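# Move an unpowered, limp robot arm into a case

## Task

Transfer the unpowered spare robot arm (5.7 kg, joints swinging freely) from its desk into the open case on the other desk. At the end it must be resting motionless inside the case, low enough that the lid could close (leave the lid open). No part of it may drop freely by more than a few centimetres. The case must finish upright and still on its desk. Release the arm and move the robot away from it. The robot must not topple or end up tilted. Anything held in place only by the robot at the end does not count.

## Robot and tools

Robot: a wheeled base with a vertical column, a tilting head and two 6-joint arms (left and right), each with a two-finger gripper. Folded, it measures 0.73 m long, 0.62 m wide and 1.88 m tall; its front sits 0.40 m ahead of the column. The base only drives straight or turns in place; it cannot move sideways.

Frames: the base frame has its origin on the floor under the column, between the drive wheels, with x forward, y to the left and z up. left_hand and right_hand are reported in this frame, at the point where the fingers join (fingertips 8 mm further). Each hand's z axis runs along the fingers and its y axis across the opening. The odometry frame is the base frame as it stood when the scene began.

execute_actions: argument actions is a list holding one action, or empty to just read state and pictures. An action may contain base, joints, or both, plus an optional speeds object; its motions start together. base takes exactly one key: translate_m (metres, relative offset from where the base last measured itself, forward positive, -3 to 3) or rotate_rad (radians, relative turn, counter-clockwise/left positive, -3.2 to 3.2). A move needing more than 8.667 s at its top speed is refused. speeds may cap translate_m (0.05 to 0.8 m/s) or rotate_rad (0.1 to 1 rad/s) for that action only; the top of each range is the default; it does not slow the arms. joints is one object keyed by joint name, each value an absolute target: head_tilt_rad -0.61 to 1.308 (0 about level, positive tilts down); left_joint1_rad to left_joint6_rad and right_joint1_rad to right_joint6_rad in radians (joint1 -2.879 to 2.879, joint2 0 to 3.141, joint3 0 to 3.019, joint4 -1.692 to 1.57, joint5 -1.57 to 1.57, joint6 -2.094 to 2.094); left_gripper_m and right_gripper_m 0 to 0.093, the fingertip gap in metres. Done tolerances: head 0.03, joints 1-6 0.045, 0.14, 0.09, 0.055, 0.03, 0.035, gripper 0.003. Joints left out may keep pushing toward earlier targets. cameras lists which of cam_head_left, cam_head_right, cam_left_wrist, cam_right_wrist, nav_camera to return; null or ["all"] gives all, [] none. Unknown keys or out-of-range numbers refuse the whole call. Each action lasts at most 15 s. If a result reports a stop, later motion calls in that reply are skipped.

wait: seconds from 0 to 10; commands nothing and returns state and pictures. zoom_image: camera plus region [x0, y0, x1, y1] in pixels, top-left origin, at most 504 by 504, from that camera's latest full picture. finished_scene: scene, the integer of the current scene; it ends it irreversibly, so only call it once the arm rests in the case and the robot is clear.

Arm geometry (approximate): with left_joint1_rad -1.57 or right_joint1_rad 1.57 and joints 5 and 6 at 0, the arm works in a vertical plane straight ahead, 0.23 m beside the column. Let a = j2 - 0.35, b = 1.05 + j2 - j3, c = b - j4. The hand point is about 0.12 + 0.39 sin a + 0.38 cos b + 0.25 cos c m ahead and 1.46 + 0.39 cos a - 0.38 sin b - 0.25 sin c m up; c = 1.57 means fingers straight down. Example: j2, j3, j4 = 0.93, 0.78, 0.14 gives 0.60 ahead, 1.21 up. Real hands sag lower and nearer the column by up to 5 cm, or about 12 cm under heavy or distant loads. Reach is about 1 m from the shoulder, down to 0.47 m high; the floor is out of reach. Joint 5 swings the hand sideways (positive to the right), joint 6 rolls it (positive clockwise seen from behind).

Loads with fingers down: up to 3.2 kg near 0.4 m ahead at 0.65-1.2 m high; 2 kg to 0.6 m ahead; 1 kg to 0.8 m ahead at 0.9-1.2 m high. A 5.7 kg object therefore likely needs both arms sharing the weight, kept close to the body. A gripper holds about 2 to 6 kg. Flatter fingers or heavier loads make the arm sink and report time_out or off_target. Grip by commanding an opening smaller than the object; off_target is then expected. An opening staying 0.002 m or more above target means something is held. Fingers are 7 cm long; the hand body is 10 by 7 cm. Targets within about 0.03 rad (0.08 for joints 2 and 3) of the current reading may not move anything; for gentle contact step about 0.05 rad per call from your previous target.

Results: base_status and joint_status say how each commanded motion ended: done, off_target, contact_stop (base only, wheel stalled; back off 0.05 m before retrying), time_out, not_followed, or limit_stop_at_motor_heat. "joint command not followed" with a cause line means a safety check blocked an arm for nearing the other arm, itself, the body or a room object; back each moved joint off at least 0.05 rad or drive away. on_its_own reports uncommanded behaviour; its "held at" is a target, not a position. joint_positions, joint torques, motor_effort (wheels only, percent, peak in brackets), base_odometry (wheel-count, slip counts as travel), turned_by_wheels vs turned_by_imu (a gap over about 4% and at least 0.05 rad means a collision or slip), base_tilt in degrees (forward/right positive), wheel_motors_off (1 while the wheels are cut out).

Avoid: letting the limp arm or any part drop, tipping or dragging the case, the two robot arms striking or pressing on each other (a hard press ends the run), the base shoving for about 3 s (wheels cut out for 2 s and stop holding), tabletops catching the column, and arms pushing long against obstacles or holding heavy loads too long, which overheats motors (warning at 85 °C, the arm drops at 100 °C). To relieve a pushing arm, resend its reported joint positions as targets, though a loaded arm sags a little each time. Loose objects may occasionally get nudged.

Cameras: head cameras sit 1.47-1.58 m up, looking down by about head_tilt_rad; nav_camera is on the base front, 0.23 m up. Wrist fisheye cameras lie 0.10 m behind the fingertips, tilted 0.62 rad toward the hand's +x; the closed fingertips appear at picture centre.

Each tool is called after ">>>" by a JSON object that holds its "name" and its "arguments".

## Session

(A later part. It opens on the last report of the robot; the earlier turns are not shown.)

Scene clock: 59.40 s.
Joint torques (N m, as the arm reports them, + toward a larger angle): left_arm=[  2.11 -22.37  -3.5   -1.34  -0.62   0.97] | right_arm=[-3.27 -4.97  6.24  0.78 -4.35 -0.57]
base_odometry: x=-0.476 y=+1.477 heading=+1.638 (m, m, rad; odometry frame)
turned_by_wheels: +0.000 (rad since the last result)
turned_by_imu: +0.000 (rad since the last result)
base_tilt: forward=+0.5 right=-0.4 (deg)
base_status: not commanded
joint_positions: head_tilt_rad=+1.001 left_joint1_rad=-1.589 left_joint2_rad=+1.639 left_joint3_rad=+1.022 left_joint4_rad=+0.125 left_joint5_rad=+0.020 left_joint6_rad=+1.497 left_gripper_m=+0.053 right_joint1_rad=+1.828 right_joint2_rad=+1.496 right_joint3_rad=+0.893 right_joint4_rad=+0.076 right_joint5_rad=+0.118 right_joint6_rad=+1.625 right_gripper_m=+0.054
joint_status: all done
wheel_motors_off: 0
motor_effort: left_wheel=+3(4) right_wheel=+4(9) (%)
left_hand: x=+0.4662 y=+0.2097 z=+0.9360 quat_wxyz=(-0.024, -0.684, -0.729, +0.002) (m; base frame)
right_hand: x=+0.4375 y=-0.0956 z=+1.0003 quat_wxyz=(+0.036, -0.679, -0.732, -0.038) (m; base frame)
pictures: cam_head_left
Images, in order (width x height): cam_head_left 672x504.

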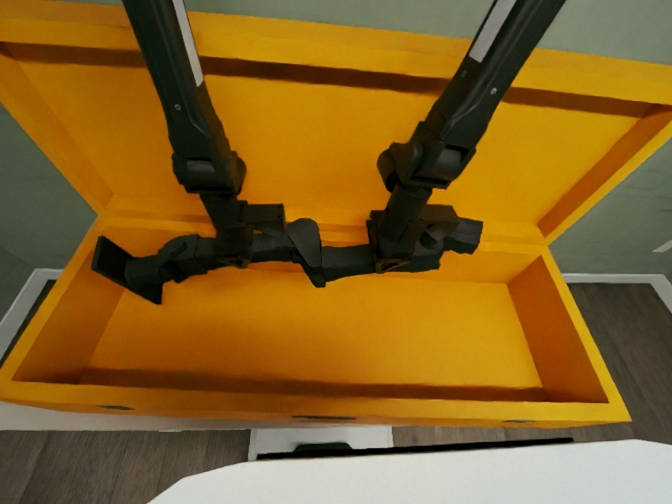

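The wrist part rests on the back rim; back off a little.

>>> {"name": "execute_actions", "arguments": {"actions": [{"base":{"translate_m":-0.07},"speeds":{"translate_m":0.1}}], "cameras": []}}

>>> {"name": "execute_actions", "arguments": {"actions": [{"joints":{"left_joint2_rad":1.8,"left_joint3_rad":1.16,"left_joint4_rad":0.115,"right_joint2_rad":1.8,"right_joint3_rad":1.16,"right_joint4_rad":0.115}}], "cameras": []}}

>>> {"name": "execute_actions", "arguments": {"actions": [{"joints":{"left_joint2_rad":2.03,"left_joint3_rad":1.37,"left_joint4_rad":0.14,"right_joint2_rad":2.03,"right_joint3_rad":1.37,"right_joint4_rad":0.14}}], "cameras": ["cam_head_left"]}}

Scene clock: 61.57 s.
Joint torques (N m, as the arm reports them, + toward a larger angle): left_arm=[  1.53 -26.45  -3.64  -0.23  -0.23   1.29] | right_arm=[  0.89 -20.67  -2.02  -0.19   0.44  -0.19]
base_odometry: x=-0.472 y=+1.407 heading=+1.638 (m, m, rad; odometry frame)
turned_by_wheels: +0.001 (rad since the last result)
turned_by_imu: +0.001 (rad since the last result)
base_tilt: forward=+0.4 right=-0.4 (deg)
base_status: done
joint_positions: head_tilt_rad=+1.001 left_joint1_rad=-1.585 left_joint2_rad=+1.695 left_joint3_rad=+1.015 left_joint4_rad=+0.095 left_joint5_rad=+0.010 left_joint6_rad=+1.471 left_gripper_m=+0.053 right_joint1_rad=+1.773 right_joint2_rad=+1.684 right_joint3_rad=+0.986 right_joint4_rad=+0.095 right_joint5_rad=-0.014 right_joint6_rad=+1.583 right_gripper_m=+0.054
joint_status: not commanded
wheel_motors_off: 0
motor_effort: left_wheel=+0(34) right_wheel=-1(28) (%)
left_hand: x=+0.4245 y=+0.2139 z=+0.9184 quat_wxyz=(+0.015, -0.673, -0.739, +0.029) (m; base frame)
right_hand: x=+0.4058 y=-0.0969 z=+0.9352 quat_wxyz=(+0.094, -0.669, -0.737, -0.037) (m; base frame)
pictures: none
No camera images: the call's "cameras" was empty. Leave "cameras" out to get every camera's image.

Scene clock: 62.50 s.
Joint torques (N m, as the arm reports them, + toward a larger angle): left_arm=[  0.98 -23.97  -5.26  -1.24  -0.45   0.93] | right_arm=[-0.5  -8.75  3.98  0.8  -2.86 -0.57]
base_odometry: x=-0.472 y=+1.407 heading=+1.638 (m, m, rad; odometry frame)
turned_by_wheels: +0.000 (rad since the last result)
turned_by_imu: +0.000 (rad since the last result)
base_tilt: forward=+0.4 right=-0.5 (deg)
base_status: not commanded
joint_positions: head_tilt_rad=+1.001 left_joint1_rad=-1.576 left_joint2_rad=+1.863 left_joint3_rad=+1.224 left_joint4_rad=+0.148 left_joint5_rad=+0.015 left_joint6_rad=+1.500 left_gripper_m=+0.053 right_joint1_rad=+1.795 right_joint2_rad=+1.740 right_joint3_rad=+1.096 right_joint4_rad=+0.100 right_joint5_rad=+0.077 right_joint6_rad=+1.625 right_gripper_m=+0.054
joint_status: all done
wheel_motors_off: 0
motor_effort: left_wheel=+3(6) right_wheel=-1(5) (%)
left_hand: x=+0.4719 y=+0.2179 z=+0.8517 quat_wxyz=(-0.019, -0.683, -0.731, -0.004) (m; base frame)
right_hand: x=+0.4454 y=-0.0900 z=+0.9113 quat_wxyz=(+0.047, -0.684, -0.727, -0.034) (m; base frame)
pictures: none
No camera images: the call's "cameras" was empty. Leave "cameras" out to get every camera's image.

Scene clock: 64.73 s.
Joint torques (N m, as the arm reports them, + toward a larger angle): left_arm=[ 0.88 -5.2   7.41  1.21 -0.03  0.77] | right_arm=[-0.62  8.92  8.11  2.59 -3.33 -0.84]
base_odometry: x=-0.472 y=+1.407 heading=+1.638 (m, m, rad; odometry frame)
turned_by_wheels: +0.000 (rad since the last result)
turned_by_imu: +0.000 (rad since the last result)
base_tilt: forward=+0.3 right=-0.2 (deg)
base_status: not commanded
joint_positions: head_tilt_rad=+1.001 left_joint1_rad=-1.575 left_joint2_rad=+1.877 left_joint3_rad=+1.261 left_joint4_rad=+0.112 left_joint5_rad=+0.005 left_joint6_rad=+1.513 left_gripper_m=+0.053 right_joint1_rad=+1.802 right_joint2_rad=+1.756 right_joint3_rad=+1.119 right_joint4_rad=+0.084 right_joint5_rad=+0.091 right_joint6_rad=+1.655 right_gripper_m=+0.054
joint_status: left_joint2_rad time_out (moved +0.014 of +0.167); left_joint3_rad time_out (moved +0.037 of +0.146); right_joint2_rad time_out (moved +0.016 of +0.290); right_joint3_rad time_out (moved +0.022 of +0.274); right_joint4_rad time_out (moved -0.016 of +0.040); the others done
wheel_motors_off: 0
on_its_own: left_joint2_rad reads +1.877 and still pushes toward +2.030 since a time_out; left_joint3_rad reads +1.261 and still pushes toward +1.370 since a time_out; right_joint2_rad reads +1.756 and still pushes toward +2.030 since a time_out; right_joint3_rad reads +1.119 and still pushes toward +1.234 since a time_out (your +1.370 is given up); right_joint4_rad reads +0.084 and still pushes toward +0.140 since a time_out
motor_effort: left_wheel=+8(7) right_wheel=+10(10) (%)
left_hand: x=+0.4775 y=+0.2205 z=+0.8454 quat_wxyz=(-0.010, -0.687, -0.726, -0.003) (m; base frame)
right_hand: x=+0.4458 y=-0.0864 z=+0.9054 quat_wxyz=(+0.048, -0.694, -0.718, -0.027) (m; base frame)
pictures: cam_head_left
Images, in order (width x height): cam_head_left 672x504.

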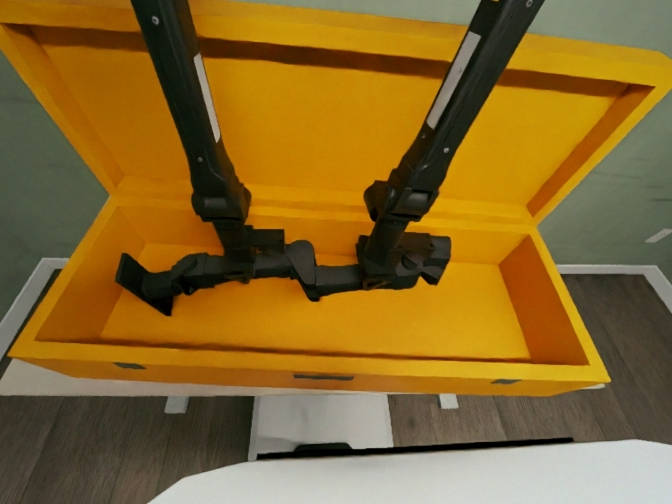

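>>> {"name": "execute_actions", "arguments": {"actions": [{"joints":{"left_joint2_rad":1.88,"left_joint3_rad":1.26,"left_joint4_rad":0.11,"right_joint2_rad":1.76,"right_joint3_rad":1.12,"right_joint4_rad":0.085},"base":{"translate_m":-0.06},"speeds":{"translate_m":0.1}}], "cameras": []}}

>>> {"name": "execute_actions", "arguments": {"actions": [{"joints":{"left_joint2_rad":1.95,"left_joint3_rad":1.3,"left_joint4_rad":0.13,"right_joint2_rad":1.9,"right_joint3_rad":1.25,"right_joint4_rad":0.13}}], "cameras": []}}

Scene clock: 67.07 s.
Joint torques (N m, as the arm reports them, + toward a larger angle): left_arm=[  1.92 -22.07  -1.36   0.36   0.22   0.47] | right_arm=[  2.33 -20.8   -3.34  -1.12   0.27  -0.84]
base_odometry: x=-0.468 y=+1.347 heading=+1.639 (m, m, rad; odometry frame)
turned_by_wheels: +0.001 (rad since the last result)
turned_by_imu: +0.001 (rad since the last result)
base_tilt: forward=+0.4 right=-0.3 (deg)
base_status: done
joint_positions: head_tilt_rad=+1.001 left_joint1_rad=-1.588 left_joint2_rad=+1.923 left_joint3_rad=+1.266 left_joint4_rad=+0.099 left_joint5_rad=-0.002 left_joint6_rad=+1.538 left_gripper_m=+0.053 right_joint1_rad=+1.759 right_joint2_rad=+1.854 right_joint3_rad=+1.140 right_joint4_rad=+0.110 right_joint5_rad=-0.009 right_joint6_rad=+1.658 right_gripper_m=+0.054
joint_status: all done
wheel_motors_off: 0
motor_effort: left_wheel=+0(36) right_wheel=-1(34) (%)
left_hand: x=+0.4493 y=+0.2124 z=+0.8296 quat_wxyz=(+0.008, -0.698, -0.715, +0.017) (m; base frame)
right_hand: x=+0.4095 y=-0.0960 z=+0.8709 quat_wxyz=(+0.089, -0.699, -0.709, -0.027) (m; base frame)
pictures: none
No camera images: the call's "cameras" was empty. Leave "cameras" out to get every camera's image.

Scene clock: 67.87 s.
Joint torques (N m, as the arm reports them, + toward a larger angle): left_arm=[  1.97 -20.6   -1.8    0.61   0.61   0.58] | right_arm=[  3.44 -19.54  -1.91  -0.44   0.27  -0.54]
base_odometry: x=-0.468 y=+1.347 heading=+1.639 (m, m, rad; odometry frame)
turned_by_wheels: +0.000 (rad since the last result)
turned_by_imu: +0.000 (rad since the last result)
base_tilt: forward=+0.3 right=-0.3 (deg)
base_status: not commanded
joint_positions: head_tilt_rad=+1.001 left_joint1_rad=-1.590 left_joint2_rad=+1.980 left_joint3_rad=+1.311 left_joint4_rad=+0.114 left_joint5_rad=-0.012 left_joint6_rad=+1.528 left_gripper_m=+0.053 right_joint1_rad=+1.746 right_joint2_rad=+1.979 right_joint3_rad=+1.252 right_joint4_rad=+0.141 right_joint5_rad=-0.009 right_joint6_rad=+1.623 right_gripper_m=+0.054
joint_status: all done
wheel_motors_off: 0
motor_effort: left_wheel=+2(1) right_wheel=+0(2) (%)
left_hand: x=+0.4452 y=+0.2125 z=+0.8085 quat_wxyz=(+0.009, -0.695, -0.719, +0.012) (m; base frame)
right_hand: x=+0.4098 y=-0.0974 z=+0.8228 quat_wxyz=(+0.079, -0.690, -0.719, -0.032) (m; base frame)
pictures: none
No camera images: the call's "cameras" was empty. Leave "cameras" out to get every camera's image.

>>> {"name": "execute_actions", "arguments": {"actions": [{"joints":{"left_joint2_rad":2.03,"left_joint3_rad":1.37,"left_joint4_rad":0.14,"right_joint2_rad":2.03,"right_joint3_rad":1.37,"right_joint4_rad":0.14}}], "cameras": []}}

>>> {"name": "execute_actions", "arguments": {"actions": [{"joints":{"left_gripper_m":0.093,"right_gripper_m":0.093}}], "cameras": []}}

>>> {"name": "execute_actions", "arguments": {"actions": [{"joints":{"left_joint2_rad":1.25,"left_joint3_rad":0.82,"left_joint4_rad":-0.09,"right_joint2_rad":1.25,"right_joint3_rad":0.82,"right_joint4_rad":-0.09}}], "cameras": ["cam_head_left"]}}

>>> {"name": "execute_actions", "arguments": {"actions": [{"base":{"translate_m":-0.5}}], "cameras": []}}

Scene clock: 69.30 s.
Joint torques (N m, as the arm reports them, + toward a larger angle): left_arm=[  1.81 -17.14   0.23   0.94   0.2    0.7 ] | right_arm=[  4.07 -15.21   0.66   0.2   -0.01  -0.42]
base_odometry: x=-0.468 y=+1.347 heading=+1.639 (m, m, rad; odometry frame)
turned_by_wheels: +0.000 (rad since the last result)
turned_by_imu: +0.000 (rad since the last result)
base_tilt: forward=+0.3 right=-0.3 (deg)
base_status: not commanded
joint_positions: head_tilt_rad=+1.001 left_joint1_rad=-1.589 left_joint2_rad=+2.019 left_joint3_rad=+1.353 left_joint4_rad=+0.116 left_joint5_rad=-0.002 left_joint6_rad=+1.520 left_gripper_m=+0.053 right_joint1_rad=+1.740 right_joint2_rad=+2.056 right_joint3_rad=+1.341 right_joint4_rad=+0.136 right_joint5_rad=-0.001 right_joint6_rad=+1.609 right_gripper_m=+0.054
joint_status: all done
wheel_motors_off: 0
motor_effort: left_wheel=+3(8) right_wheel=-1(5) (%)
left_hand: x=+0.4458 y=+0.2113 z=+0.7931 quat_wxyz=(+0.005, -0.692, -0.721, +0.014) (m; base frame)
right_hand: x=+0.4130 y=-0.0983 z=+0.7916 quat_wxyz=(+0.072, -0.687, -0.723, -0.030) (m; base frame)
pictures: none
No camera images: the call's "cameras" was empty. Leave "cameras" out to get every camera's image.

Scene clock: 70.20 s.
Joint torques (N m, as the arm reports them, + toward a larger angle): left_arm=[  1.26 -17.21  -0.65   0.31   0.21   0.17] | right_arm=[  3.92 -14.82  -0.64   0.29   0.    -0.19]
base_odometry: x=-0.468 y=+1.347 heading=+1.639 (m, m, rad; odometry frame)
turned_by_wheels: +0.000 (rad since the last result)
turned_by_imu: +0.000 (rad since the last result)
base_tilt: forward=+0.3 right=-0.4 (deg)
base_status: not commanded
joint_positions: head_tilt_rad=+1.001 left_joint1_rad=-1.582 left_joint2_rad=+2.020 left_joint3_rad=+1.367 left_joint4_rad=+0.133 left_joint5_rad=-0.001 left_joint6_rad=+1.562 left_gripper_m=+0.093 right_joint1_rad=+1.740 right_joint2_rad=+2.047 right_joint3_rad=+1.360 right_joint4_rad=+0.135 right_joint5_rad=-0.001 right_joint6_rad=+1.581 right_gripper_m=+0.093
joint_status: all done
wheel_motors_off: 0
motor_effort: left_wheel=+4(1) right_wheel=-2(1) (%)
left_hand: x=+0.4579 y=+0.2164 z=+0.7920 quat_wxyz=(-0.004, -0.706, -0.708, +0.002) (m; base frame)
right_hand: x=+0.4313 y=-0.0970 z=+0.7931 quat_wxyz=(+0.062, -0.678, -0.732, -0.042) (m; base frame)
pictures: none
No camera images: the call's "cameras" was empty. Leave "cameras" out to get every camera's image.

Scene clock: 71.60 s.
Joint torques (N m, as the arm reports them, + toward a larger angle): left_arm=[  1.69 -16.79   0.68   0.02   0.2    0.16] | right_arm=[  2.53 -11.98   0.3    0.12  -0.01  -0.14]
base_odometry: x=-0.468 y=+1.347 heading=+1.639 (m, m, rad; odometry frame)
turned_by_wheels: +0.000 (rad since the last result)
turned_by_imu: +0.000 (rad since the last result)
base_tilt: forward=+0.5 right=-0.4 (deg)
base_status: not commanded
joint_positions: head_tilt_rad=+1.001 left_joint1_rad=-1.581 left_joint2_rad=+1.247 left_joint3_rad=+0.825 left_joint4_rad=-0.089 left_joint5_rad=-0.002 left_joint6_rad=+1.563 left_gripper_m=+0.093 right_joint1_rad=+1.740 right_joint2_rad=+1.240 right_joint3_rad=+0.828 right_joint4_rad=-0.088 right_joint5_rad=-0.001 right_joint6_rad=+1.577 right_gripper_m=+0.093
joint_status: all done
wheel_motors_off: 0
motor_effort: left_wheel=+1(3) right_wheel=-1(3) (%)
left_hand: x=+0.4670 y=+0.2192 z=+1.0692 quat_wxyz=(-0.007, -0.706, -0.708, -0.002) (m; base frame)
right_hand: x=+0.4684 y=-0.1361 z=+1.0783 quat_wxyz=(+0.044, -0.678, -0.732, -0.061) (m; base frame)
pictures: cam_head_left
Images, in order (width x height): cam_head_left 672x504.

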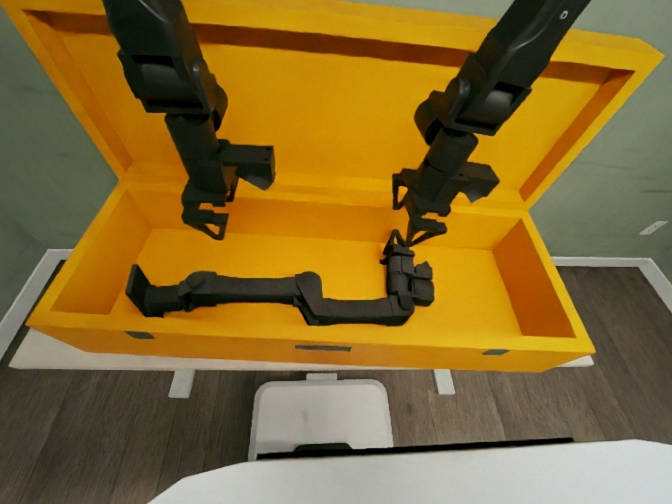

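Scene clock: 74.03 s.
Joint torques (N m, as the arm reports them, + toward a larger angle): left_arm=[  1.62 -16.55   1.23   0.     0.21   0.15] | right_arm=[  2.34 -12.35   0.84   0.09   0.    -0.14]
base_odometry: x=-0.434 y=+0.848 heading=+1.637 (m, m, rad; odometry frame)
turned_by_wheels: -0.002 (rad since the last result)
turned_by_imu: -0.002 (rad since the last result)
base_tilt: forward=+0.4 right=-0.4 (deg)
base_status: done
joint_positions: head_tilt_rad=+1.001 left_joint1_rad=-1.581 left_joint2_rad=+1.247 left_joint3_rad=+0.818 left_joint4_rad=-0.089 left_joint5_rad=-0.002 left_joint6_rad=+1.563 left_gripper_m=+0.093 right_joint1_rad=+1.740 right_joint2_rad=+1.244 right_joint3_rad=+0.821 right_joint4_rad=-0.088 right_joint5_rad=-0.001 right_joint6_rad=+1.576 right_gripper_m=+0.093
joint_status: not commanded
wheel_motors_off: 0
motor_effort: left_wheel=-2(47) right_wheel=+2(47) (%)
left_hand: x=+0.4629 y=+0.2192 z=+1.0689 quat_wxyz=(-0.005, -0.706, -0.708, +0.001) (m; base frame)
right_hand: x=+0.4626 y=-0.1363 z=+1.0767 quat_wxyz=(+0.048, -0.677, -0.732, -0.057) (m; base frame)
pictures: none
No camera images: the call's "cameras" was empty. Leave "cameras" out to get every camera's image.

>>> {"name": "finished_scene", "arguments": {"scene": 2}}

The scene is finished: the task was done.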